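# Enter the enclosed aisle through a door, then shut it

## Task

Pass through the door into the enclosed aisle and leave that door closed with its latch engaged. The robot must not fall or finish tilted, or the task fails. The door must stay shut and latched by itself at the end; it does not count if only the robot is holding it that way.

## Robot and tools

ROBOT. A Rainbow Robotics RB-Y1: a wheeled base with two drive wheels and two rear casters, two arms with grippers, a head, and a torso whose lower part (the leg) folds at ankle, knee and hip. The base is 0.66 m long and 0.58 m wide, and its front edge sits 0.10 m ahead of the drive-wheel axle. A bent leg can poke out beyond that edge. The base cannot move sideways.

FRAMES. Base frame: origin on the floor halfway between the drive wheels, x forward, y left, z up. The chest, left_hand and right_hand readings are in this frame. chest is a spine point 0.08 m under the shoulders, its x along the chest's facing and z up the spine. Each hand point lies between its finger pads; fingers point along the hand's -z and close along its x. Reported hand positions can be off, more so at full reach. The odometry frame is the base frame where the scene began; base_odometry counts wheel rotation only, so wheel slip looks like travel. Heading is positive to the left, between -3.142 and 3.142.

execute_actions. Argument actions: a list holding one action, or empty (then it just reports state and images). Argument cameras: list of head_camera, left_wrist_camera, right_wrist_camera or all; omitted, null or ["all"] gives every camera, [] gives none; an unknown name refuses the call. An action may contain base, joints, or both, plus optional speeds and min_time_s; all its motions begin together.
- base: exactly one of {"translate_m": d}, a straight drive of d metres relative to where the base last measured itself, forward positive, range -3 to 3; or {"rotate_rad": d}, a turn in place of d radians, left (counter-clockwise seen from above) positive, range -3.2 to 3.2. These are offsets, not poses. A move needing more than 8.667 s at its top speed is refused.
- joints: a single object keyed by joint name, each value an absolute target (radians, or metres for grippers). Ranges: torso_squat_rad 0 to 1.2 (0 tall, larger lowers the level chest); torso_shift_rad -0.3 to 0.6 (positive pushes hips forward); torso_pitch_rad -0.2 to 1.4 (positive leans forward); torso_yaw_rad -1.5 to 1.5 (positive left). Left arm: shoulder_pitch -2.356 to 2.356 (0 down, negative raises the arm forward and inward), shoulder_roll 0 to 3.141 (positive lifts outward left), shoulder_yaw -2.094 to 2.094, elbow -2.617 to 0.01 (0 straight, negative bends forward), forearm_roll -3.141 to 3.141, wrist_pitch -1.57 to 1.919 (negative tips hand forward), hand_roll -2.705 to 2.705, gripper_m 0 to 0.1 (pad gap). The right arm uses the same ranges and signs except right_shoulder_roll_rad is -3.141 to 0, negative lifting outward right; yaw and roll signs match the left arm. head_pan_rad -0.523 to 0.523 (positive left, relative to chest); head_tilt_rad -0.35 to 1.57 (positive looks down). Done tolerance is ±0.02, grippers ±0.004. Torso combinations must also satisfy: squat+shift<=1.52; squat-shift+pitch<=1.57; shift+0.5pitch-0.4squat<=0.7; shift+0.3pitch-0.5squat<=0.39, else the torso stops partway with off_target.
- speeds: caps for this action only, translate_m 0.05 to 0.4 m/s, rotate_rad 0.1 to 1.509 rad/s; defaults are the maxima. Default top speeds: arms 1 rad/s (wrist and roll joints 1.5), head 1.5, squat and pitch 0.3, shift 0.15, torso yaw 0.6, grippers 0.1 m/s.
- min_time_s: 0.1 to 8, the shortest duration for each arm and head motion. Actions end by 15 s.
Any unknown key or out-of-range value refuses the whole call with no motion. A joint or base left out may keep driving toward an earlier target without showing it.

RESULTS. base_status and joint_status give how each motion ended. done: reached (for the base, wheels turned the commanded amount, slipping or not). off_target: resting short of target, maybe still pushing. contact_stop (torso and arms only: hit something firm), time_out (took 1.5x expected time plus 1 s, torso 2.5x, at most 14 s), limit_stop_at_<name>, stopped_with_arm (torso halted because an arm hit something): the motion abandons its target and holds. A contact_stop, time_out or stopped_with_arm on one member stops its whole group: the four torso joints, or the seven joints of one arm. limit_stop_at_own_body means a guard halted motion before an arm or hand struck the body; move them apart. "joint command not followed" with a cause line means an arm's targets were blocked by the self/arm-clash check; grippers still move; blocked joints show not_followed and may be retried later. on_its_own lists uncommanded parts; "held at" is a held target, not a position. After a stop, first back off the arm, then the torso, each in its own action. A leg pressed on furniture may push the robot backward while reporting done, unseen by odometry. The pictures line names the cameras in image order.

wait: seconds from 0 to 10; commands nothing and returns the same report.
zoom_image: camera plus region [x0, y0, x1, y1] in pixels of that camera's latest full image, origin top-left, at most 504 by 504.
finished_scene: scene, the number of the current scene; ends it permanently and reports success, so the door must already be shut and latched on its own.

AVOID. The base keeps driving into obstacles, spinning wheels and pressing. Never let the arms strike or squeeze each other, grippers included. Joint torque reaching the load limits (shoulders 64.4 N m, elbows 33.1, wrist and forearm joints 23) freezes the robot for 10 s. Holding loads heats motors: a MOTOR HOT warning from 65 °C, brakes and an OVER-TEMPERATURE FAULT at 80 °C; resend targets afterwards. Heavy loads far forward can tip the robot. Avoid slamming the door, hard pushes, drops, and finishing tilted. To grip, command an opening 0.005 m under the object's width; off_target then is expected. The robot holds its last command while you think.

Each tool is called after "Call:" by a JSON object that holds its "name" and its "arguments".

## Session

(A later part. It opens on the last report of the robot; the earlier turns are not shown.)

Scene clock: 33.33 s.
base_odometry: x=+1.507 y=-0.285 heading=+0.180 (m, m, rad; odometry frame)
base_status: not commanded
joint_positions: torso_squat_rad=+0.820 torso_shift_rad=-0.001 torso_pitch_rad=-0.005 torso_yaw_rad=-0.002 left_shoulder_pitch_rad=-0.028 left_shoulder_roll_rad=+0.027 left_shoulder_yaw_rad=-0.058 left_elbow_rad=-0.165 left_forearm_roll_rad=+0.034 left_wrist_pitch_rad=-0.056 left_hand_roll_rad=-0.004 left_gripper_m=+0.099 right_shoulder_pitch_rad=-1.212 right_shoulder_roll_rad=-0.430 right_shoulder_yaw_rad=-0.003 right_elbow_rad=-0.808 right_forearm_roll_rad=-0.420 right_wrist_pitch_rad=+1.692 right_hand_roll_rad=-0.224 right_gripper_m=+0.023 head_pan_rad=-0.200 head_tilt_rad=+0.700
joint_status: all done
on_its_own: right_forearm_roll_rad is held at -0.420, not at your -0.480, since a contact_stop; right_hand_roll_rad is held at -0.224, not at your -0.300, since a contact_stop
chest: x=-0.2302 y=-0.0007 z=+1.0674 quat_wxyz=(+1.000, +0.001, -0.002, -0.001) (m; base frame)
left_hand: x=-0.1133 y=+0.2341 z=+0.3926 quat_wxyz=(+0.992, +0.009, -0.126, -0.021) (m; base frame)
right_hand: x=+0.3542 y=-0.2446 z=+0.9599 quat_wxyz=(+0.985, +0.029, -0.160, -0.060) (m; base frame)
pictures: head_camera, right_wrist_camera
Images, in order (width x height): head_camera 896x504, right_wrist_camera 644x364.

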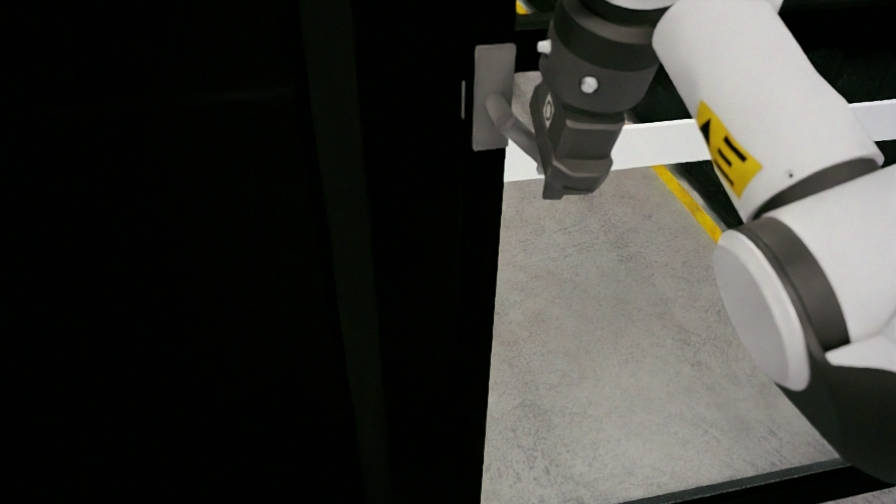

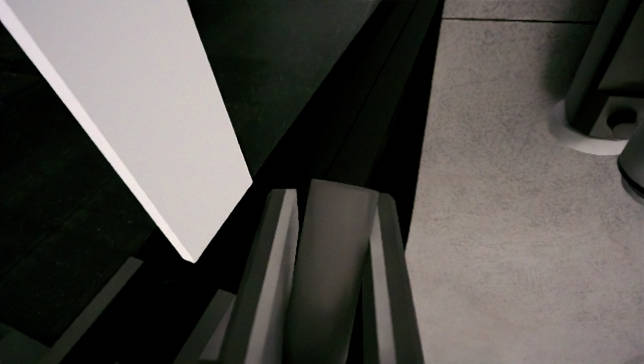

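Lever is well down. Pull.

Call:
{"name": "execute_actions", "arguments": {"actions": [{"base":{"translate_m":-0.07},"speeds":{"translate_m":0.07},"joints":{"head_tilt_rad":0.5}}], "cameras": ["head_camera","right_wrist_camera"]}}

Scene clock: 34.97 s.
base_odometry: x=+1.439 y=-0.298 heading=+0.180 (m, m, rad; odometry frame)
base_status: done
joint_positions: torso_squat_rad=+0.820 torso_shift_rad=-0.001 torso_pitch_rad=-0.005 torso_yaw_rad=-0.003 left_shoulder_pitch_rad=-0.028 left_shoulder_roll_rad=+0.027 left_shoulder_yaw_rad=-0.058 left_elbow_rad=-0.165 left_forearm_roll_rad=+0.034 left_wrist_pitch_rad=-0.056 left_hand_roll_rad=-0.004 left_gripper_m=+0.099 right_shoulder_pitch_rad=-1.211 right_shoulder_roll_rad=-0.433 right_shoulder_yaw_rad=-0.003 right_elbow_rad=-0.807 right_forearm_roll_rad=-0.419 right_wrist_pitch_rad=+1.692 right_hand_roll_rad=-0.224 right_gripper_m=+0.022 head_pan_rad=-0.200 head_tilt_rad=+0.500
joint_status: all done
on_its_own: right_forearm_roll_rad is held at -0.420, not at your -0.480, since a contact_stop; right_hand_roll_rad is held at -0.224, not at your -0.300, since a contact_stop
chest: x=-0.2300 y=-0.0010 z=+1.0674 quat_wxyz=(+1.000, +0.001, -0.002, -0.001) (m; base frame)
left_hand: x=-0.1133 y=+0.2341 z=+0.3927 quat_wxyz=(+0.992, +0.010, -0.126, -0.021) (m; base frame)
right_hand: x=+0.3540 y=-0.2474 z=+0.9590 quat_wxyz=(+0.985, +0.028, -0.160, -0.061) (m; base frame)
pictures: head_camera, right_wrist_camera
Images, in order (width x height): head_camera 896x504, right_wrist_camera 644x364.

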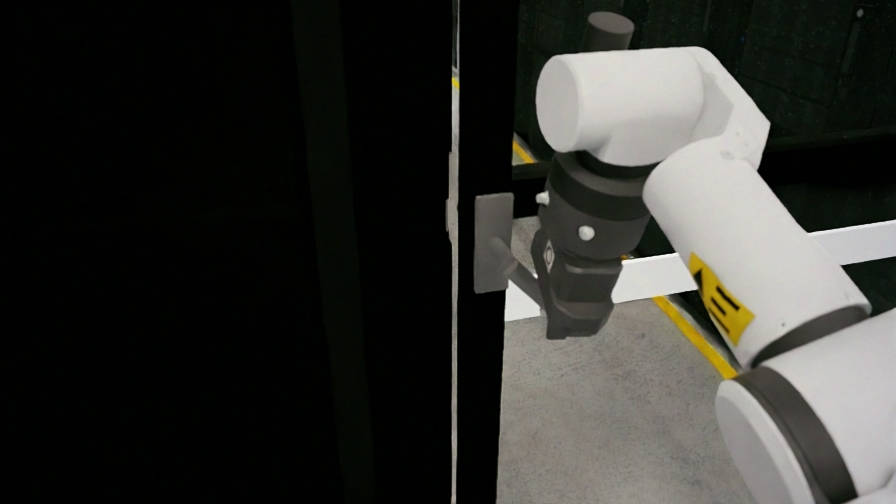

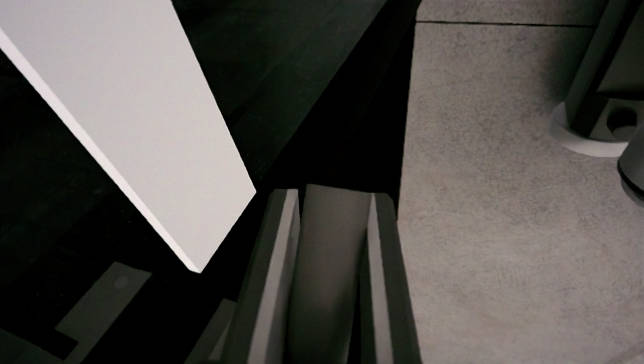

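Call:
{"name": "execute_actions", "arguments": {"actions": [{"base":{"translate_m":-0.3},"speeds":{"translate_m":0.15},"joints":{"torso_squat_rad":0.7,"right_gripper_m":0.045,"right_hand_roll_rad":0.0},"min_time_s":2}], "cameras": ["head_camera","right_wrist_camera"]}}

Scene clock: 47.03 s.
TORQUE FAULT: right_forearm_roll_rad reached its load limit. The robot stopped for 10 seconds, dropped its targets and accepts commands again. The stop added 9.1 s to the call and to motion_time.
base_odometry: x=+1.199 y=-0.341 heading=+0.178 (m, m, rad; odometry frame)
base_status: translate_m torque_fault (by the wheels' count: -0.243 of -0.300)
joint_positions: torso_squat_rad=+0.700 torso_shift_rad=-0.001 torso_pitch_rad=-0.003 torso_yaw_rad=-0.003 left_shoulder_pitch_rad=-0.027 left_shoulder_roll_rad=+0.027 left_shoulder_yaw_rad=-0.058 left_elbow_rad=-0.165 left_forearm_roll_rad=+0.034 left_wrist_pitch_rad=-0.056 left_hand_roll_rad=-0.004 left_gripper_m=+0.099 right_shoulder_pitch_rad=-1.205 right_shoulder_roll_rad=-0.447 right_shoulder_yaw_rad=-0.002 right_elbow_rad=-0.804 right_forearm_roll_rad=-0.412 right_wrist_pitch_rad=+1.690 right_hand_roll_rad=-0.009 right_gripper_m=+0.047 head_pan_rad=-0.200 head_tilt_rad=+0.500
joint_status: all done
on_its_own: right_forearm_roll_rad is held at -0.415, not at your -0.480, since a contact_stop
chest: x=-0.2291 y=-0.0015 z=+1.1253 quat_wxyz=(+1.000, +0.001, -0.001, -0.001) (m; base frame)
left_hand: x=-0.1138 y=+0.2340 z=+0.4505 quat_wxyz=(+0.992, +0.010, -0.125, -0.021) (m; base frame)
right_hand: x=+0.3542 y=-0.2592 z=+1.0143 quat_wxyz=(+0.986, +0.004, -0.160, +0.036) (m; base frame)
pictures: head_camera, right_wrist_camera
Images, in order (width x height): head_camera 896x504, right_wrist_camera 644x364.

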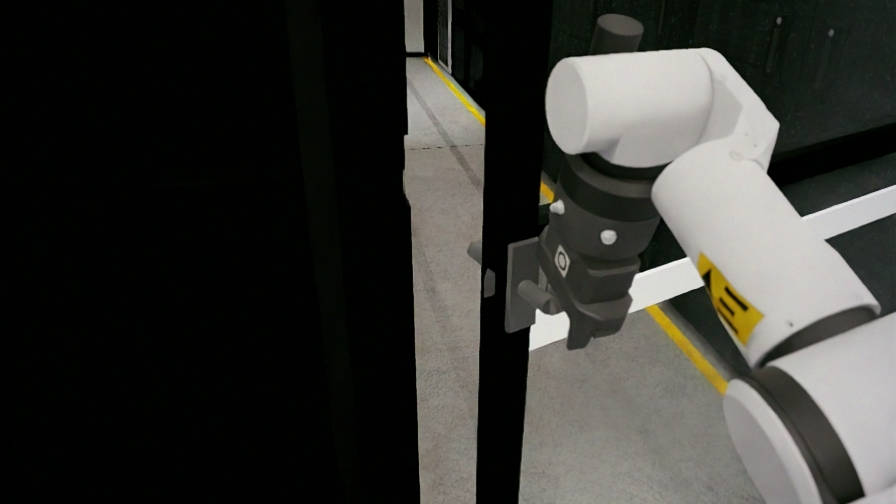

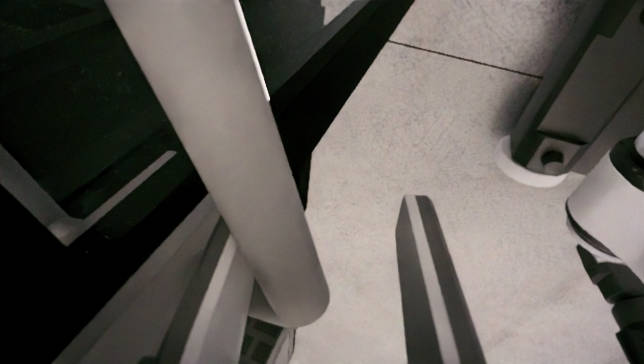

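Call:
{"name": "execute_actions", "arguments": {"actions": [{"base":{"rotate_rad":-0.18},"speeds":{"rotate_rad":0.15},"joints":{"right_hand_roll_rad":0.35},"min_time_s":1.5}], "cameras": ["head_camera","right_wrist_camera"]}}

Scene clock: 49.07 s.
base_odometry: x=+1.199 y=-0.341 heading=-0.001 (m, m, rad; odometry frame)
base_status: done
joint_positions: torso_squat_rad=+0.700 torso_shift_rad=-0.001 torso_pitch_rad=-0.003 torso_yaw_rad=-0.002 left_shoulder_pitch_rad=-0.027 left_shoulder_roll_rad=+0.027 left_shoulder_yaw_rad=-0.058 left_elbow_rad=-0.165 left_forearm_roll_rad=+0.034 left_wrist_pitch_rad=-0.056 left_hand_roll_rad=-0.004 left_gripper_m=+0.099 right_shoulder_pitch_rad=-1.206 right_shoulder_roll_rad=-0.437 right_shoulder_yaw_rad=-0.002 right_elbow_rad=-0.805 right_forearm_roll_rad=-0.416 right_wrist_pitch_rad=+1.691 right_hand_roll_rad=+0.350 right_gripper_m=+0.046 head_pan_rad=-0.200 head_tilt_rad=+0.500
joint_status: all done
on_its_own: right_forearm_roll_rad is held at -0.415, not at your -0.480, since a contact_stop
chest: x=-0.2292 y=-0.0008 z=+1.1253 quat_wxyz=(+1.000, +0.001, -0.001, -0.001) (m; base frame)
left_hand: x=-0.1141 y=+0.2342 z=+0.4503 quat_wxyz=(+0.992, +0.010, -0.125, -0.020) (m; base frame)
right_hand: x=+0.3540 y=-0.2505 z=+1.0134 quat_wxyz=(+0.963, -0.021, -0.157, +0.218) (m; base frame)
pictures: head_camera, right_wrist_camera
Images, in order (width x height): head_camera 896x504, right_wrist_camera 644x364.

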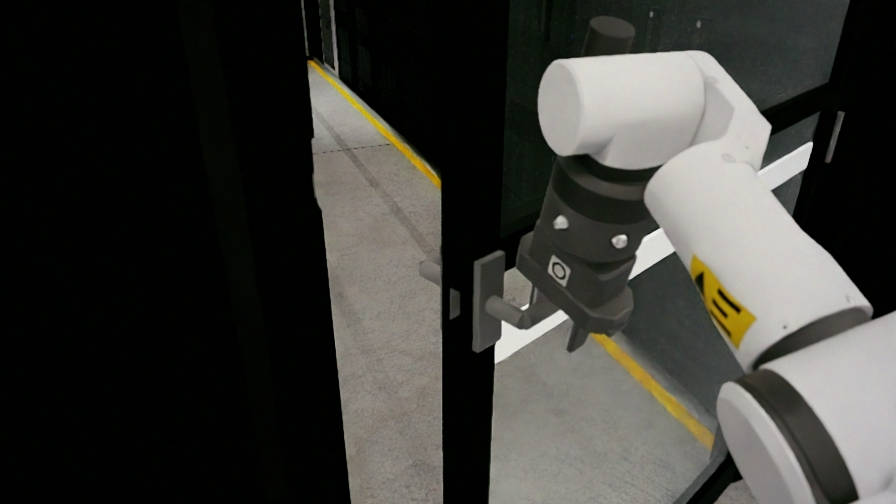

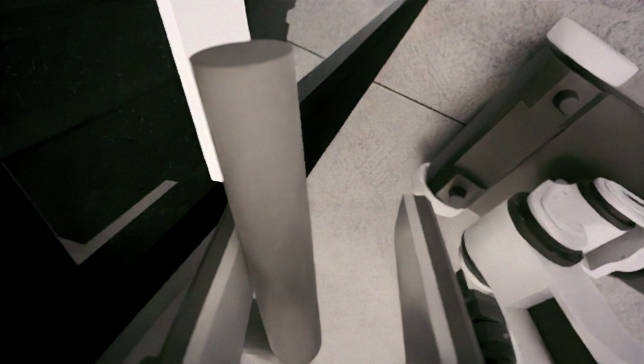

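Call:
{"name": "execute_actions", "arguments": {"actions": [{"base":{"rotate_rad":-0.4},"speeds":{"rotate_rad":0.2},"joints":{"right_hand_roll_rad":0.9},"min_time_s":2.3}], "cameras": ["head_camera","right_wrist_camera"]}}

Scene clock: 52.03 s.
base_odometry: x=+1.199 y=-0.341 heading=-0.400 (m, m, rad; odometry frame)
base_status: done
joint_positions: torso_squat_rad=+0.700 torso_shift_rad=-0.001 torso_pitch_rad=-0.003 torso_yaw_rad=-0.002 left_shoulder_pitch_rad=-0.027 left_shoulder_roll_rad=+0.027 left_shoulder_yaw_rad=-0.058 left_elbow_rad=-0.165 left_forearm_roll_rad=+0.034 left_wrist_pitch_rad=-0.056 left_hand_roll_rad=-0.004 left_gripper_m=+0.099 right_shoulder_pitch_rad=-1.206 right_shoulder_roll_rad=-0.437 right_shoulder_yaw_rad=-0.002 right_elbow_rad=-0.805 right_forearm_roll_rad=-0.416 right_wrist_pitch_rad=+1.691 right_hand_roll_rad=+0.900 right_gripper_m=+0.046 head_pan_rad=-0.200 head_tilt_rad=+0.500
joint_status: all done
on_its_own: right_forearm_roll_rad is held at -0.415, not at your -0.480, since a contact_stop
chest: x=-0.2293 y=-0.0008 z=+1.1253 quat_wxyz=(+1.000, +0.001, -0.001, -0.001) (m; base frame)
left_hand: x=-0.1141 y=+0.2342 z=+0.4503 quat_wxyz=(+0.992, +0.010, -0.125, -0.020) (m; base frame)
right_hand: x=+0.3540 y=-0.2507 z=+1.0133 quat_wxyz=(+0.868, -0.063, -0.146, +0.471) (m; base frame)
pictures: head_camera, right_wrist_camera
Images, in order (width x height): head_camera 896x504, right_wrist_camera 644x364.

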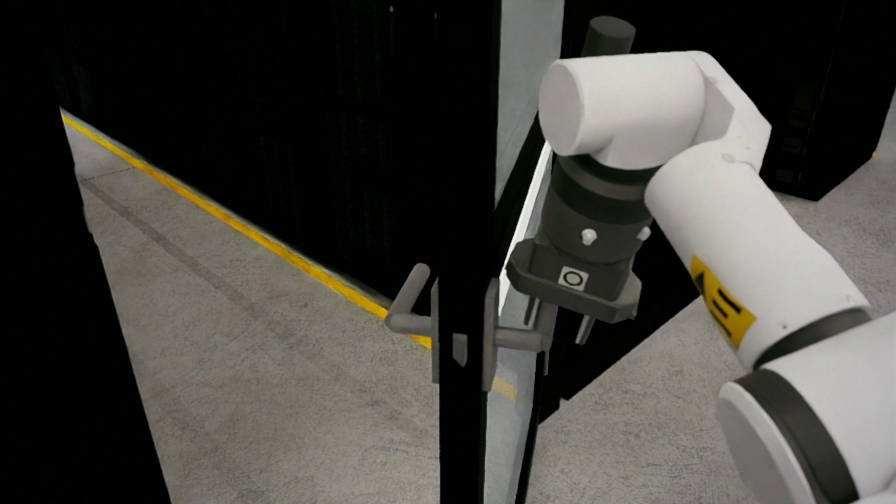

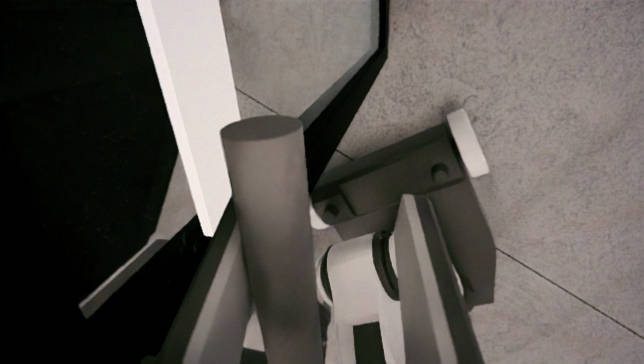

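Call:
{"name": "execute_actions", "arguments": {"actions": [{"base":{"rotate_rad":0.04},"joints":{"left_shoulder_pitch_rad":-0.9,"left_shoulder_roll_rad":0.1,"left_shoulder_yaw_rad":-0.2,"left_elbow_rad":-0.9,"left_wrist_pitch_rad":0.2,"left_gripper_m":0.0,"head_pan_rad":0,"head_tilt_rad":0.6}}]}}

Scene clock: 53.97 s.
base_odometry: x=+1.199 y=-0.341 heading=-0.360 (m, m, rad; odometry frame)
base_status: done
joint_positions: torso_squat_rad=+0.700 torso_shift_rad=-0.001 torso_pitch_rad=-0.003 torso_yaw_rad=-0.002 left_shoulder_pitch_rad=-0.900 left_shoulder_roll_rad=+0.100 left_shoulder_yaw_rad=-0.200 left_elbow_rad=-0.900 left_forearm_roll_rad=+0.034 left_wrist_pitch_rad=+0.200 left_hand_roll_rad=-0.004 left_gripper_m=+0.000 right_shoulder_pitch_rad=-1.206 right_shoulder_roll_rad=-0.436 right_shoulder_yaw_rad=-0.002 right_elbow_rad=-0.804 right_forearm_roll_rad=-0.416 right_wrist_pitch_rad=+1.692 right_hand_roll_rad=+0.900 right_gripper_m=+0.046 head_pan_rad=+0.000 head_tilt_rad=+0.600
joint_status: all done
on_its_own: right_forearm_roll_rad is held at -0.415, not at your -0.480, since a contact_stop
chest: x=-0.2294 y=-0.0008 z=+1.1253 quat_wxyz=(+1.000, +0.001, -0.002, -0.001) (m; base frame)
left_hand: x=+0.4590 y=+0.0364 z=+1.0406 quat_wxyz=(+0.690, -0.006, -0.687, -0.227) (m; base frame)
right_hand: x=+0.3536 y=-0.2501 z=+1.0129 quat_wxyz=(+0.868, -0.062, -0.145, +0.471) (m; base frame)
pictures: head_camera, left_wrist_camera, right_wrist_camera
Images, in order (width x height): head_camera 896x504, left_wrist_camera 644x364, right_wrist_camera 644x364.

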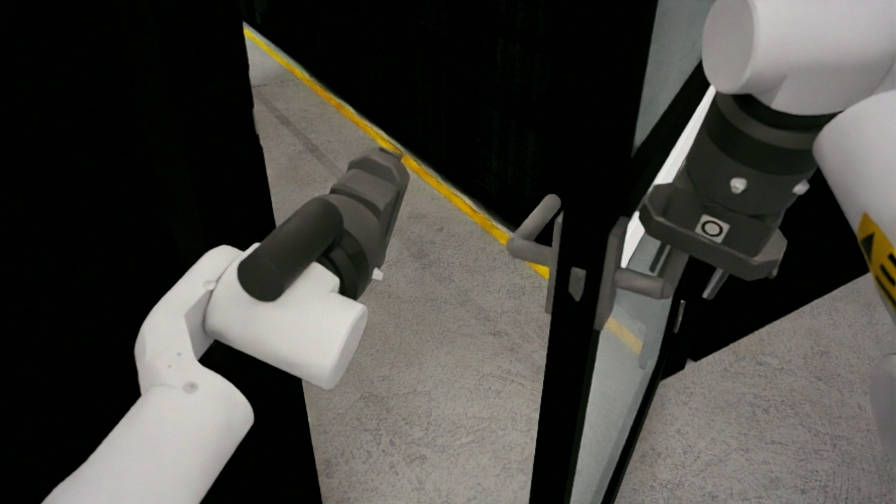

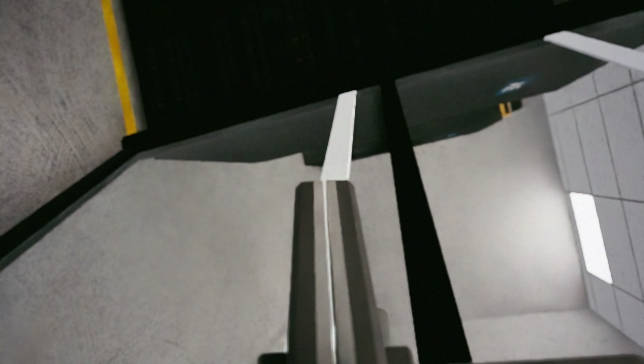

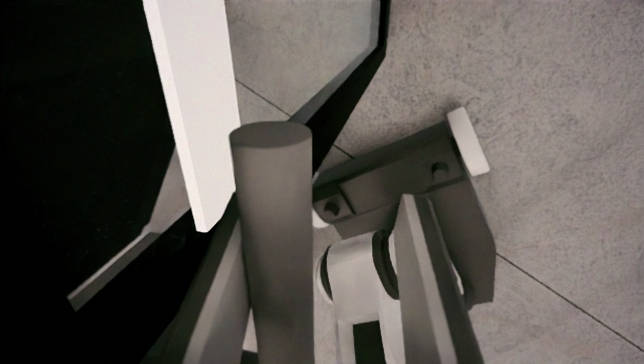

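Call:
{"name": "execute_actions", "arguments": {"actions": [{"joints":{"left_shoulder_pitch_rad":-1.2,"left_shoulder_yaw_rad":-0.5,"left_shoulder_roll_rad":0.05},"min_time_s":1.2}], "cameras": ["head_camera"]}}

Scene clock: 56.27 s.
base_odometry: x=+1.199 y=-0.341 heading=-0.360 (m, m, rad; odometry frame)
base_status: not commanded
joint_positions: torso_squat_rad=+0.700 torso_shift_rad=-0.001 torso_pitch_rad=-0.003 torso_yaw_rad=-0.002 left_shoulder_pitch_rad=-1.188 left_shoulder_roll_rad=+0.069 left_shoulder_yaw_rad=-0.490 left_elbow_rad=-0.892 left_forearm_roll_rad=+0.034 left_wrist_pitch_rad=+0.203 left_hand_roll_rad=-0.003 left_gripper_m=+0.000 right_shoulder_pitch_rad=-1.204 right_shoulder_roll_rad=-0.439 right_shoulder_yaw_rad=-0.002 right_elbow_rad=-0.803 right_forearm_roll_rad=-0.415 right_wrist_pitch_rad=+1.692 right_hand_roll_rad=+0.900 right_gripper_m=+0.045 head_pan_rad=+0.000 head_tilt_rad=+0.600
joint_status: left_shoulder_roll_rad contact_stop (moved -0.030 of -0.050); the others done
on_its_own: right_forearm_roll_rad is held at -0.415, not at your -0.480, since a contact_stop
chest: x=-0.2291 y=-0.0008 z=+1.1253 quat_wxyz=(+1.000, +0.001, -0.001, -0.001) (m; base frame)
left_hand: x=+0.4142 y=-0.1282 z=+1.1659 quat_wxyz=(+0.550, +0.010, -0.736, -0.395) (m; base frame)
right_hand: x=+0.3532 y=-0.2525 z=+1.0118 quat_wxyz=(+0.869, -0.063, -0.144, +0.470) (m; base frame)
pictures: head_camera
Images, in order (width x height): head_camera 896x504.

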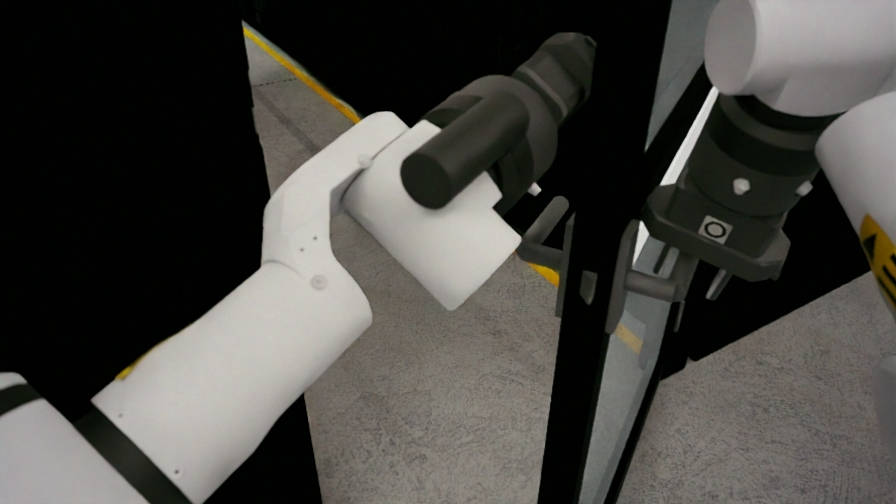

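Call:
{"name": "execute_actions", "arguments": {"actions": [{"joints":{"torso_squat_rad":0.4}}], "cameras": ["head_camera"]}}

Call:
{"name": "execute_actions", "arguments": {"actions": [{"base":{"rotate_rad":-0.35},"speeds":{"rotate_rad":0.2},"joints":{"right_shoulder_roll_rad":-0.7,"right_gripper_m":0,"head_tilt_rad":0.8}}]}}

Scene clock: 58.33 s.
base_odometry: x=+1.199 y=-0.341 heading=-0.360 (m, m, rad; odometry frame)
base_status: not commanded
joint_positions: torso_squat_rad=+0.400 torso_shift_rad=-0.001 torso_pitch_rad=-0.002 torso_yaw_rad=-0.002 left_shoulder_pitch_rad=-1.188 left_shoulder_roll_rad=+0.069 left_shoulder_yaw_rad=-0.490 left_elbow_rad=-0.892 left_forearm_roll_rad=+0.034 left_wrist_pitch_rad=+0.203 left_hand_roll_rad=-0.003 left_gripper_m=+0.000 right_shoulder_pitch_rad=-1.204 right_shoulder_roll_rad=-0.438 right_shoulder_yaw_rad=-0.002 right_elbow_rad=-0.803 right_forearm_roll_rad=-0.415 right_wrist_pitch_rad=+1.692 right_hand_roll_rad=+0.900 right_gripper_m=+0.045 head_pan_rad=+0.000 head_tilt_rad=+0.600
joint_status: all done
on_its_own: right_forearm_roll_rad is held at -0.415, not at your -0.480, since a contact_stop
chest: x=-0.2291 y=-0.0008 z=+1.2347 quat_wxyz=(+1.000, +0.001, -0.001, -0.001) (m; base frame)
left_hand: x=+0.4142 y=-0.1283 z=+1.2751 quat_wxyz=(+0.550, +0.010, -0.736, -0.395) (m; base frame)
right_hand: x=+0.3533 y=-0.2525 z=+1.1211 quat_wxyz=(+0.869, -0.063, -0.144, +0.470) (m; base frame)
pictures: head_camera
Images, in order (width x height): head_camera 896x504.

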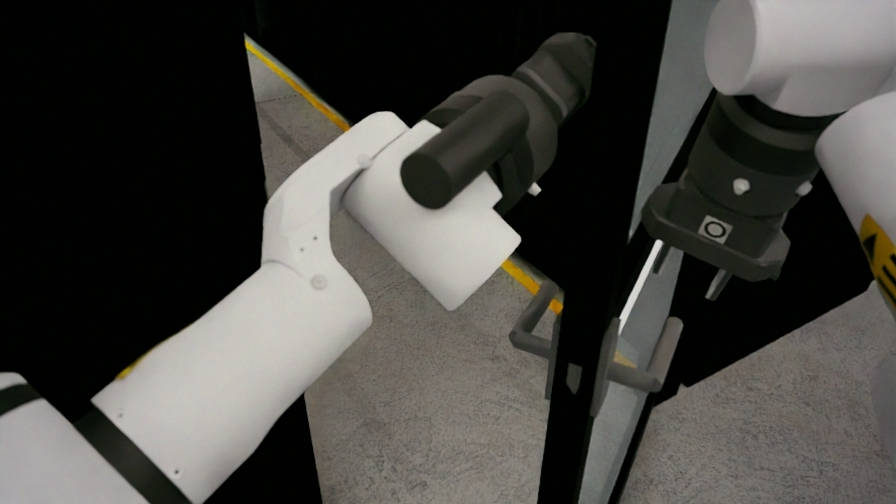

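Scene clock: 60.83 s.
base_odometry: x=+1.199 y=-0.341 heading=-0.709 (m, m, rad; odometry frame)
base_status: done
joint_positions: torso_squat_rad=+0.400 torso_shift_rad=-0.001 torso_pitch_rad=-0.003 torso_yaw_rad=-0.002 left_shoulder_pitch_rad=-1.188 left_shoulder_roll_rad=+0.069 left_shoulder_yaw_rad=-0.490 left_elbow_rad=-0.893 left_forearm_roll_rad=+0.034 left_wrist_pitch_rad=+0.203 left_hand_roll_rad=-0.003 left_gripper_m=+0.000 right_shoulder_pitch_rad=-1.204 right_shoulder_roll_rad=-0.700 right_shoulder_yaw_rad=-0.002 right_elbow_rad=-0.803 right_forearm_roll_rad=-0.415 right_wrist_pitch_rad=+1.692 right_hand_roll_rad=+0.900 right_gripper_m=+0.001 head_pan_rad=+0.000 head_tilt_rad=+0.800
joint_status: all done
on_its_own: right_forearm_roll_rad is held at -0.415, not at your -0.480, since a contact_stop
chest: x=-0.2293 y=-0.0008 z=+1.2347 quat_wxyz=(+1.000, +0.001, -0.001, -0.001) (m; base frame)
left_hand: x=+0.4139 y=-0.1286 z=+1.2757 quat_wxyz=(+0.549, +0.010, -0.736, -0.395) (m; base frame)
right_hand: x=+0.3424 y=-0.4014 z=+1.1794 quat_wxyz=(+0.906, -0.138, -0.149, +0.370) (m; base frame)
pictures: head_camera, left_wrist_camera, right_wrist_camera
Images, in order (width x height): head_camera 896x504, left_wrist_camera 644x364, right_wrist_camera 644x364.

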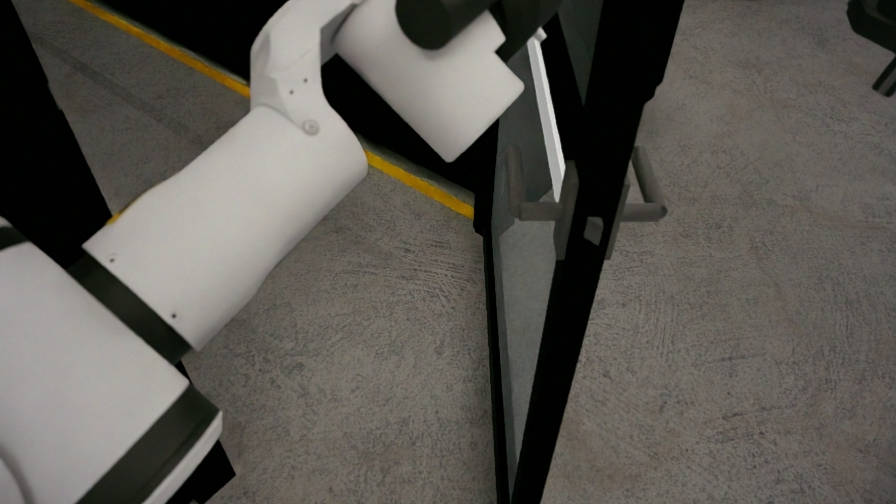

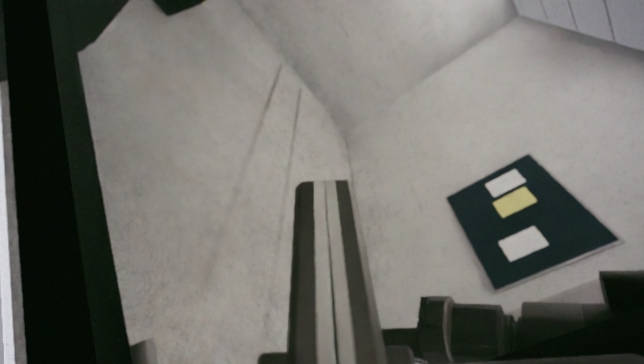

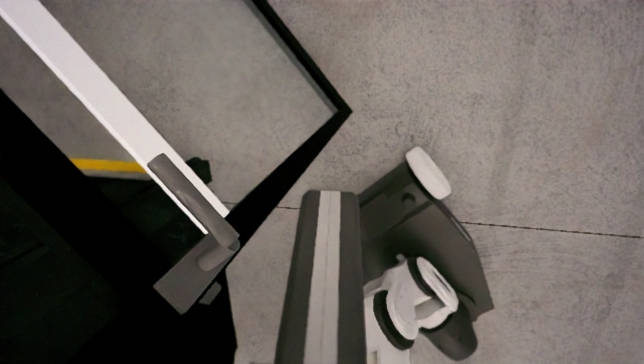

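Call:
{"name": "execute_actions", "arguments": {"actions": [{"base":{"translate_m":0.12},"speeds":{"translate_m":0.08},"joints":{"torso_yaw_rad":-0.3,"right_shoulder_pitch_rad":0.1,"right_shoulder_roll_rad":-0.5,"right_elbow_rad":-0.2,"right_forearm_roll_rad":0,"right_wrist_pitch_rad":0,"right_hand_roll_rad":0,"head_pan_rad":0.1}}], "cameras": ["head_camera"]}}

Scene clock: 63.67 s.
base_odometry: x=+1.290 y=-0.419 heading=-0.710 (m, m, rad; odometry frame)
base_status: done
joint_positions: torso_squat_rad=+0.400 torso_shift_rad=-0.001 torso_pitch_rad=-0.003 torso_yaw_rad=-0.014 left_shoulder_pitch_rad=-1.189 left_shoulder_roll_rad=+0.069 left_shoulder_yaw_rad=-0.490 left_elbow_rad=-0.893 left_forearm_roll_rad=+0.034 left_wrist_pitch_rad=+0.203 left_hand_roll_rad=-0.003 left_gripper_m=+0.000 right_shoulder_pitch_rad=+0.100 right_shoulder_roll_rad=-0.500 right_shoulder_yaw_rad=-0.002 right_elbow_rad=-0.200 right_forearm_roll_rad=+0.000 right_wrist_pitch_rad=+0.000 right_hand_roll_rad=+0.000 right_gripper_m=+0.001 head_pan_rad=+0.100 head_tilt_rad=+0.800
joint_status: torso_yaw_rad contact_stop (moved -0.012 of -0.298); the others done
on_its_own: torso_yaw_rad is held at -0.015, not at your -0.300, since a contact_stop
chest: x=-0.2298 y=-0.0008 z=+1.2347 quat_wxyz=(+1.000, +0.001, -0.002, -0.007) (m; base frame)
left_hand: x=+0.4116 y=-0.1367 z=+1.2762 quat_wxyz=(+0.546, +0.006, -0.736, -0.399) (m; base frame)
right_hand: x=-0.2143 y=-0.5864 z=+0.6424 quat_wxyz=(+0.968, -0.246, -0.047, +0.012) (m; base frame)
pictures: head_camera
Images, in order (width x height): head_camera 896x504.

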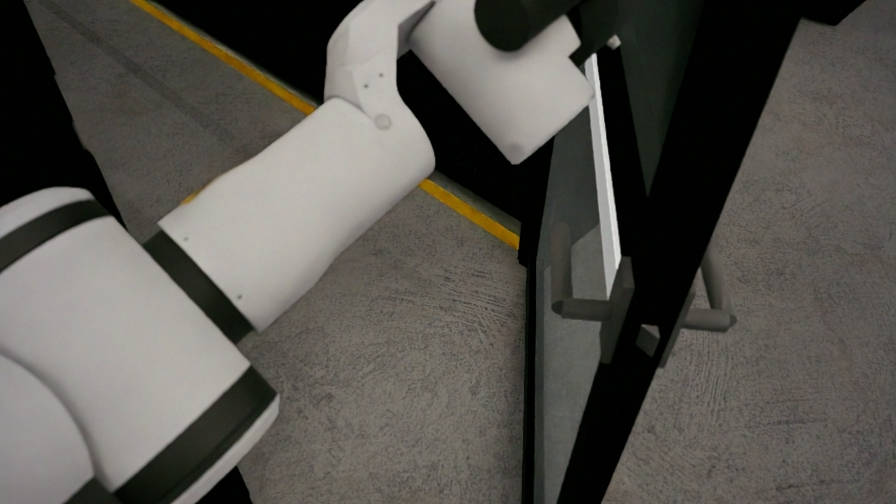

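Call:
{"name": "execute_actions", "arguments": {"actions": [{"base":{"rotate_rad":-0.3},"speeds":{"rotate_rad":0.25},"joints":{"right_shoulder_roll_rad":-0.1,"right_shoulder_pitch_rad":0}}], "cameras": []}}

Call:
{"name": "execute_actions", "arguments": {"actions": [{"base":{"translate_m":0.15},"speeds":{"translate_m":0.1}}], "cameras": ["head_camera","right_wrist_camera"]}}

Scene clock: 66.03 s.
base_odometry: x=+1.290 y=-0.419 heading=-1.009 (m, m, rad; odometry frame)
base_status: done
joint_positions: torso_squat_rad=+0.400 torso_shift_rad=-0.001 torso_pitch_rad=-0.003 torso_yaw_rad=-0.014 left_shoulder_pitch_rad=-1.188 left_shoulder_roll_rad=+0.069 left_shoulder_yaw_rad=-0.490 left_elbow_rad=-0.893 left_forearm_roll_rad=+0.034 left_wrist_pitch_rad=+0.203 left_hand_roll_rad=-0.003 left_gripper_m=+0.000 right_shoulder_pitch_rad=+0.000 right_shoulder_roll_rad=-0.100 right_shoulder_yaw_rad=-0.002 right_elbow_rad=-0.200 right_forearm_roll_rad=+0.000 right_wrist_pitch_rad=+0.000 right_hand_roll_rad=+0.000 right_gripper_m=+0.001 head_pan_rad=+0.100 head_tilt_rad=+0.800
joint_status: all done
on_its_own: torso_yaw_rad is held at -0.015, not at your -0.300, since a contact_stop
chest: x=-0.2298 y=-0.0007 z=+1.2347 quat_wxyz=(+1.000, +0.001, -0.002, -0.007) (m; base frame)
left_hand: x=+0.4116 y=-0.1364 z=+1.2762 quat_wxyz=(+0.546, +0.006, -0.736, -0.399) (m; base frame)
right_hand: x=-0.1344 y=-0.2970 z=+0.5594 quat_wxyz=(+0.994, -0.050, -0.101, -0.003) (m; base frame)
pictures: none
No camera images: the call's "cameras" was empty. Leave "cameras" out to get every camera's image.

Scene clock: 68.13 s.
base_odometry: x=+1.370 y=-0.546 heading=-1.010 (m, m, rad; odometry frame)
base_status: done
joint_positions: torso_squat_rad=+0.400 torso_shift_rad=-0.001 torso_pitch_rad=-0.004 torso_yaw_rad=-0.014 left_shoulder_pitch_rad=-1.188 left_shoulder_roll_rad=+0.068 left_shoulder_yaw_rad=-0.490 left_elbow_rad=-0.893 left_forearm_roll_rad=+0.034 left_wrist_pitch_rad=+0.203 left_hand_roll_rad=-0.003 left_gripper_m=+0.000 right_shoulder_pitch_rad=+0.000 right_shoulder_roll_rad=-0.100 right_shoulder_yaw_rad=-0.002 right_elbow_rad=-0.200 right_forearm_roll_rad=+0.000 right_wrist_pitch_rad=+0.000 right_hand_roll_rad=+0.000 right_gripper_m=+0.001 head_pan_rad=+0.100 head_tilt_rad=+0.800
joint_status: not commanded
on_its_own: torso_yaw_rad is held at -0.015, not at your -0.300, since a contact_stop
chest: x=-0.2300 y=-0.0008 z=+1.2346 quat_wxyz=(+1.000, +0.001, -0.002, -0.007) (m; base frame)
left_hand: x=+0.4108 y=-0.1375 z=+1.2765 quat_wxyz=(+0.546, +0.005, -0.737, -0.399) (m; base frame)
right_hand: x=-0.1344 y=-0.2970 z=+0.5594 quat_wxyz=(+0.994, -0.050, -0.101, -0.003) (m; base frame)
pictures: head_camera, right_wrist_camera
Images, in order (width x height): head_camera 896x504, right_wrist_camera 644x364.

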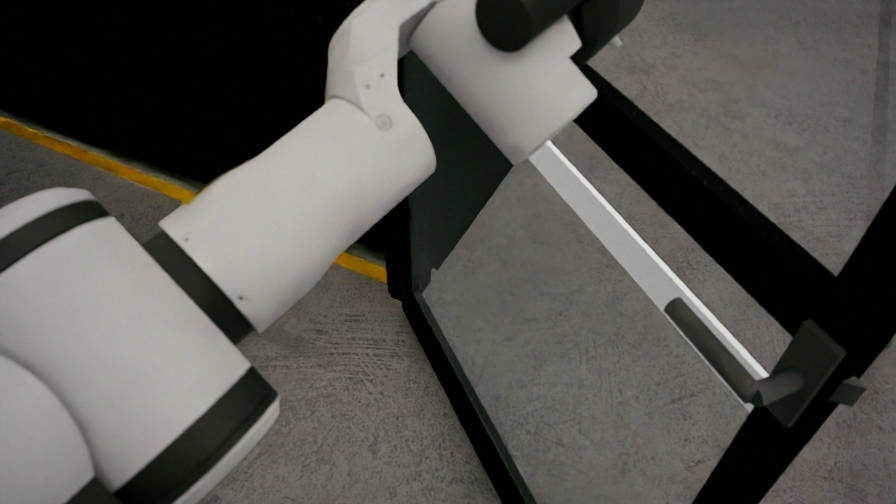

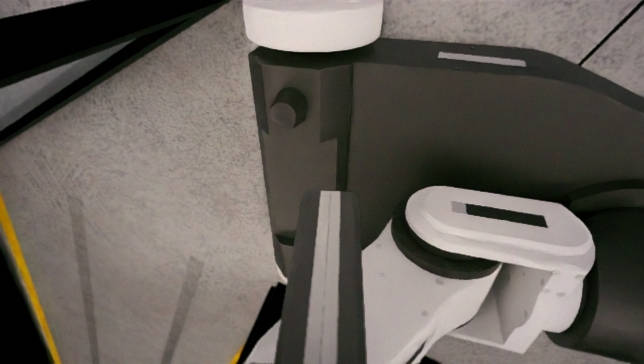

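Call:
{"name": "execute_actions", "arguments": {"actions": [{"base":{"rotate_rad":-0.38},"speeds":{"rotate_rad":0.3}}], "cameras": ["head_camera"]}}

Call:
{"name": "execute_actions", "arguments": {"actions": [{"base":{"translate_m":0.38},"speeds":{"translate_m":0.15},"joints":{"right_shoulder_pitch_rad":-0.3,"right_shoulder_roll_rad":-0.3,"right_shoulder_yaw_rad":0,"right_elbow_rad":-1.9,"right_wrist_pitch_rad":0.5}}]}}

Scene clock: 71.00 s.
base_odometry: x=+1.370 y=-0.546 heading=-1.389 (m, m, rad; odometry frame)
base_status: done
joint_positions: torso_squat_rad=+0.400 torso_shift_rad=-0.001 torso_pitch_rad=-0.004 torso_yaw_rad=-0.014 left_shoulder_pitch_rad=-1.189 left_shoulder_roll_rad=+0.068 left_shoulder_yaw_rad=-0.491 left_elbow_rad=-0.893 left_forearm_roll_rad=+0.034 left_wrist_pitch_rad=+0.203 left_hand_roll_rad=-0.003 left_gripper_m=+0.000 right_shoulder_pitch_rad=+0.000 right_shoulder_roll_rad=-0.100 right_shoulder_yaw_rad=-0.002 right_elbow_rad=-0.200 right_forearm_roll_rad=+0.000 right_wrist_pitch_rad=+0.000 right_hand_roll_rad=+0.000 right_gripper_m=+0.001 head_pan_rad=+0.100 head_tilt_rad=+0.800
joint_status: not commanded
on_its_own: torso_yaw_rad is held at -0.015, not at your -0.300, since a contact_stop
chest: x=-0.2300 y=-0.0008 z=+1.2346 quat_wxyz=(+1.000, +0.001, -0.002, -0.007) (m; base frame)
left_hand: x=+0.4107 y=-0.1378 z=+1.2766 quat_wxyz=(+0.546, +0.005, -0.737, -0.399) (m; base frame)
right_hand: x=-0.1344 y=-0.2970 z=+0.5594 quat_wxyz=(+0.994, -0.050, -0.101, -0.003) (m; base frame)
pictures: head_camera
Images, in order (width x height): head_camera 896x504.

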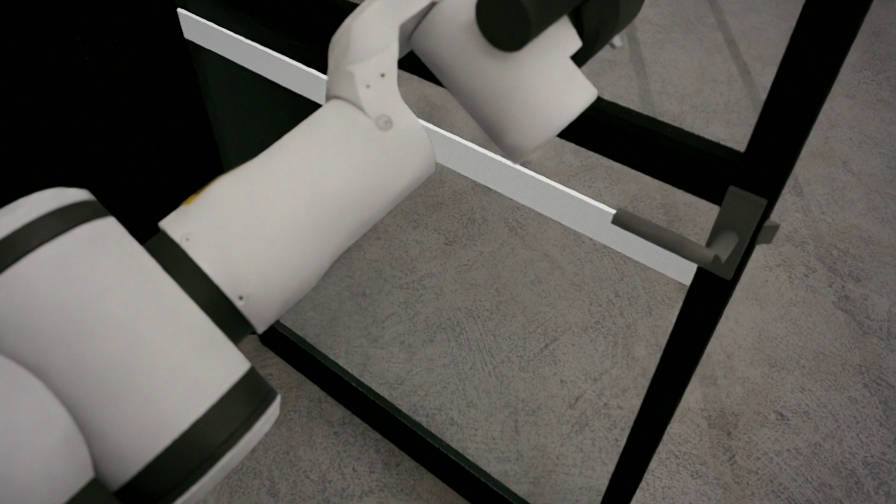

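Scene clock: 74.53 s.
base_odometry: x=+1.438 y=-0.920 heading=-1.389 (m, m, rad; odometry frame)
base_status: done
joint_positions: torso_squat_rad=+0.400 torso_shift_rad=-0.001 torso_pitch_rad=-0.004 torso_yaw_rad=-0.015 left_shoulder_pitch_rad=-1.189 left_shoulder_roll_rad=+0.065 left_shoulder_yaw_rad=-0.492 left_elbow_rad=-0.894 left_forearm_roll_rad=+0.034 left_wrist_pitch_rad=+0.203 left_hand_roll_rad=-0.003 left_gripper_m=+0.000 right_shoulder_pitch_rad=-0.199 right_shoulder_roll_rad=-0.234 right_shoulder_yaw_rad=+0.001 right_elbow_rad=-1.305 right_forearm_roll_rad=+0.000 right_wrist_pitch_rad=+0.343 right_hand_roll_rad=+0.000 right_gripper_m=+0.000 head_pan_rad=+0.100 head_tilt_rad=+0.800
joint_status: right_shoulder_pitch_rad contact_stop (moved -0.199 of -0.300); right_shoulder_roll_rad contact_stop_at_right_shoulder_pitch_rad (moved -0.135 of -0.200); right_elbow_rad contact_stop (moved -1.105 of -1.700); right_wrist_pitch_rad contact_stop_at_right_shoulder_pitch_rad (moved +0.343 of +0.500); the others done
on_its_own: torso_yaw_rad is held at -0.015, not at your -0.300, since a contact_stop; right_shoulder_pitch_rad is held at -0.199, not at your -0.300, since a contact_stop; right_shoulder_roll_rad is held at -0.235, not at your -0.300, since a contact_stop; right_elbow_rad is held at -1.305, not at your -1.900, since a contact_stop; right_wrist_pitch_rad is held at +0.343, not at your +0.500, since a contact_stop
chest: x=-0.2301 y=-0.0011 z=+1.2346 quat_wxyz=(+1.000, +0.001, -0.002, -0.007) (m; base frame)
left_hand: x=+0.4094 y=-0.1402 z=+1.2769 quat_wxyz=(+0.545, +0.004, -0.737, -0.400) (m; base frame)
right_hand: x=+0.3158 y=-0.3111 z=+0.9195 quat_wxyz=(+0.831, -0.096, -0.544, +0.068) (m; base frame)
pictures: head_camera, left_wrist_camera, right_wrist_camera
Images, in order (width x height): head_camera 896x504, left_wrist_camera 644x364, right_wrist_camera 644x364.

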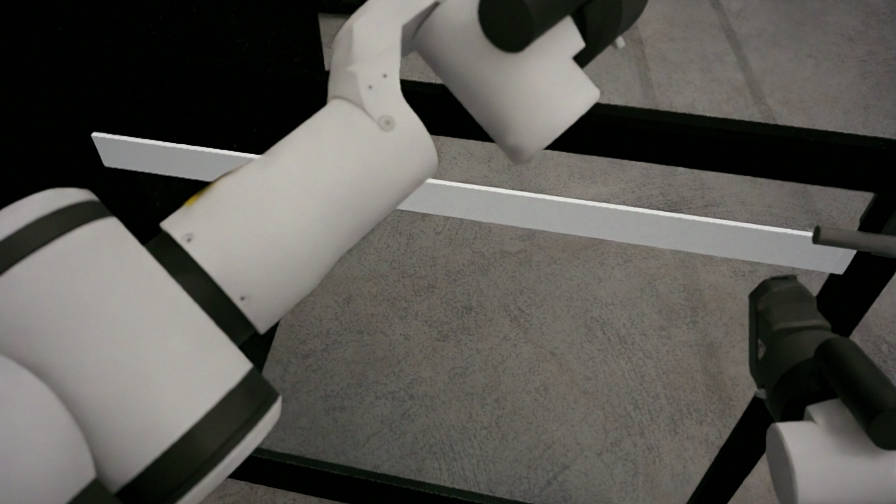

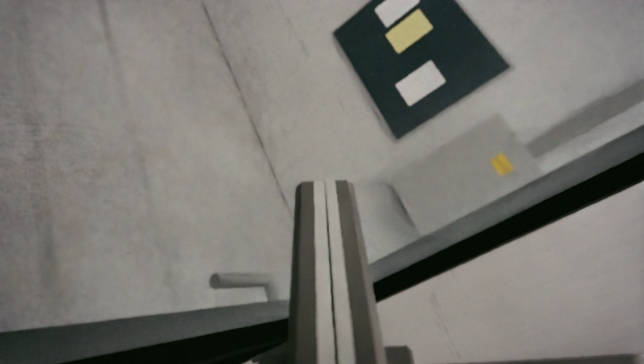

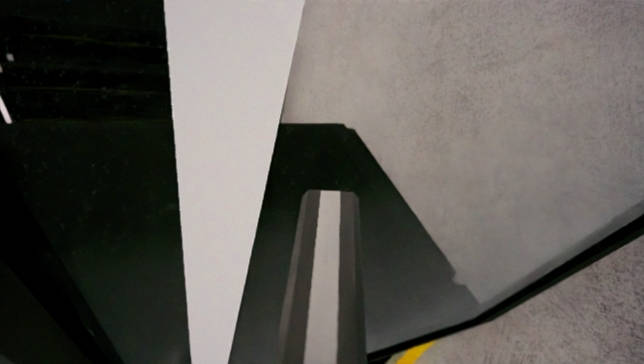

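Call:
{"name": "execute_actions", "arguments": {"actions": [{"base":{"rotate_rad":0.5},"speeds":{"rotate_rad":0.4},"joints":{"right_shoulder_yaw_rad":-0.3,"head_pan_rad":-0.5},"min_time_s":1.5}], "cameras": ["head_camera"]}}

Scene clock: 77.20 s.
base_odometry: x=+1.438 y=-0.919 heading=-0.890 (m, m, rad; odometry frame)
base_status: done
joint_positions: torso_squat_rad=+0.400 torso_shift_rad=-0.001 torso_pitch_rad=-0.004 torso_yaw_rad=-0.015 left_shoulder_pitch_rad=-1.189 left_shoulder_roll_rad=+0.066 left_shoulder_yaw_rad=-0.491 left_elbow_rad=-0.894 left_forearm_roll_rad=+0.034 left_wrist_pitch_rad=+0.203 left_hand_roll_rad=-0.003 left_gripper_m=+0.000 right_shoulder_pitch_rad=-0.198 right_shoulder_roll_rad=-0.234 right_shoulder_yaw_rad=-0.300 right_elbow_rad=-1.305 right_forearm_roll_rad=+0.000 right_wrist_pitch_rad=+0.343 right_hand_roll_rad=+0.000 right_gripper_m=+0.000 head_pan_rad=-0.500 head_tilt_rad=+0.800
joint_status: all done
on_its_own: torso_yaw_rad is held at -0.015, not at your -0.300, since a contact_stop; right_shoulder_pitch_rad is held at -0.199, not at your -0.300, since a contact_stop; right_shoulder_roll_rad is held at -0.235, not at your -0.300, since a contact_stop; right_elbow_rad is held at -1.305, not at your -1.900, since a contact_stop; right_wrist_pitch_rad is held at +0.343, not at your +0.500, since a contact_stop
chest: x=-0.2300 y=-0.0011 z=+1.2346 quat_wxyz=(+1.000, +0.001, -0.002, -0.007) (m; base frame)
left_hand: x=+0.4098 y=-0.1397 z=+1.2768 quat_wxyz=(+0.545, +0.004, -0.737, -0.400) (m; base frame)
right_hand: x=+0.2963 y=-0.4445 z=+0.9465 quat_wxyz=(+0.816, -0.150, -0.554, -0.071) (m; base frame)
pictures: head_camera
Images, in order (width x height): head_camera 896x504.

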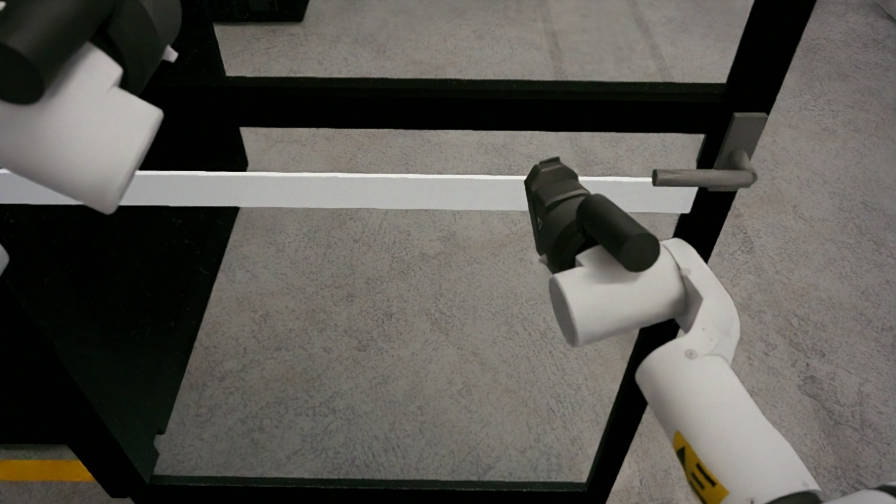

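Call:
{"name": "execute_actions", "arguments": {"actions": [{"base":{"rotate_rad":1.07},"speeds":{"rotate_rad":0.4},"joints":{"head_pan_rad":-0.2,"head_tilt_rad":0.9}}]}}

Scene clock: 81.17 s.
base_odometry: x=+1.438 y=-0.919 heading=+0.180 (m, m, rad; odometry frame)
base_status: done
joint_positions: torso_squat_rad=+0.400 torso_shift_rad=-0.001 torso_pitch_rad=-0.004 torso_yaw_rad=-0.014 left_shoulder_pitch_rad=-1.189 left_shoulder_roll_rad=+0.066 left_shoulder_yaw_rad=-0.491 left_elbow_rad=-0.894 left_forearm_roll_rad=+0.034 left_wrist_pitch_rad=+0.203 left_hand_roll_rad=-0.003 left_gripper_m=+0.000 right_shoulder_pitch_rad=-0.199 right_shoulder_roll_rad=-0.233 right_shoulder_yaw_rad=-0.298 right_elbow_rad=-1.305 right_forearm_roll_rad=+0.000 right_wrist_pitch_rad=+0.343 right_hand_roll_rad=+0.000 right_gripper_m=+0.000 head_pan_rad=-0.200 head_tilt_rad=+0.900
joint_status: all done
on_its_own: torso_yaw_rad is held at -0.015, not at your -0.300, since a contact_stop; right_shoulder_pitch_rad is held at -0.199, not at your -0.300, since a contact_stop; right_shoulder_roll_rad is held at -0.235, not at your -0.300, since a contact_stop; right_elbow_rad is held at -1.305, not at your -1.900, since a contact_stop; right_wrist_pitch_rad is held at +0.343, not at your +0.500, since a contact_stop
chest: x=-0.2299 y=-0.0009 z=+1.2346 quat_wxyz=(+1.000, +0.001, -0.002, -0.007) (m; base frame)
left_hand: x=+0.4100 y=-0.1392 z=+1.2768 quat_wxyz=(+0.545, +0.004, -0.737, -0.400) (m; base frame)
right_hand: x=+0.2973 y=-0.4427 z=+0.9469 quat_wxyz=(+0.816, -0.149, -0.554, -0.070) (m; base frame)
pictures: head_camera, left_wrist_camera, right_wrist_camera
Images, in order (width x height): head_camera 896x504, left_wrist_camera 644x364, right_wrist_camera 644x364.

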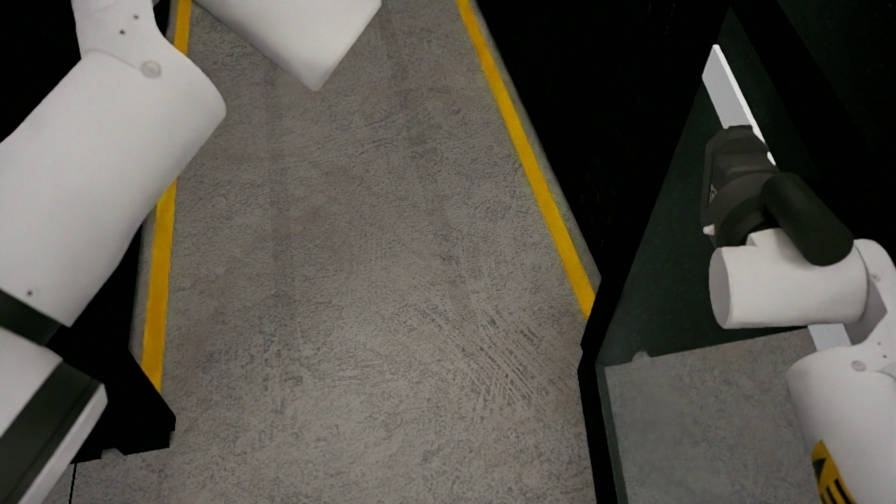

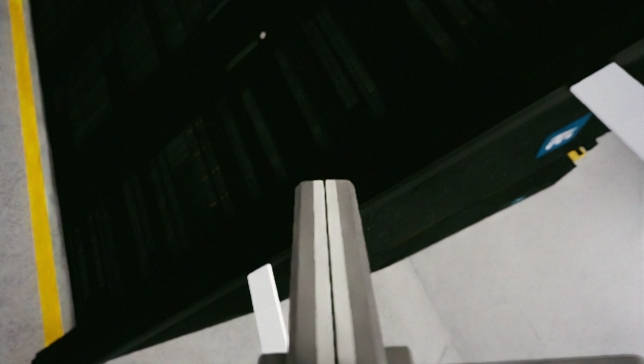

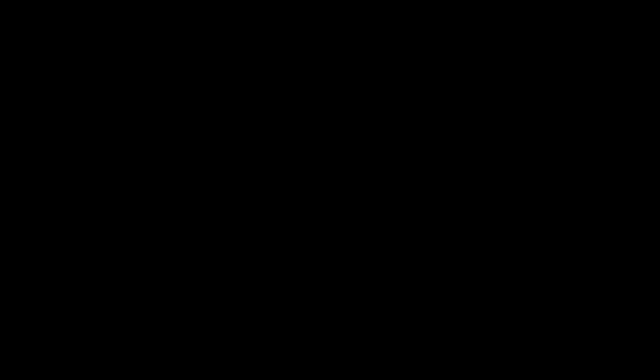

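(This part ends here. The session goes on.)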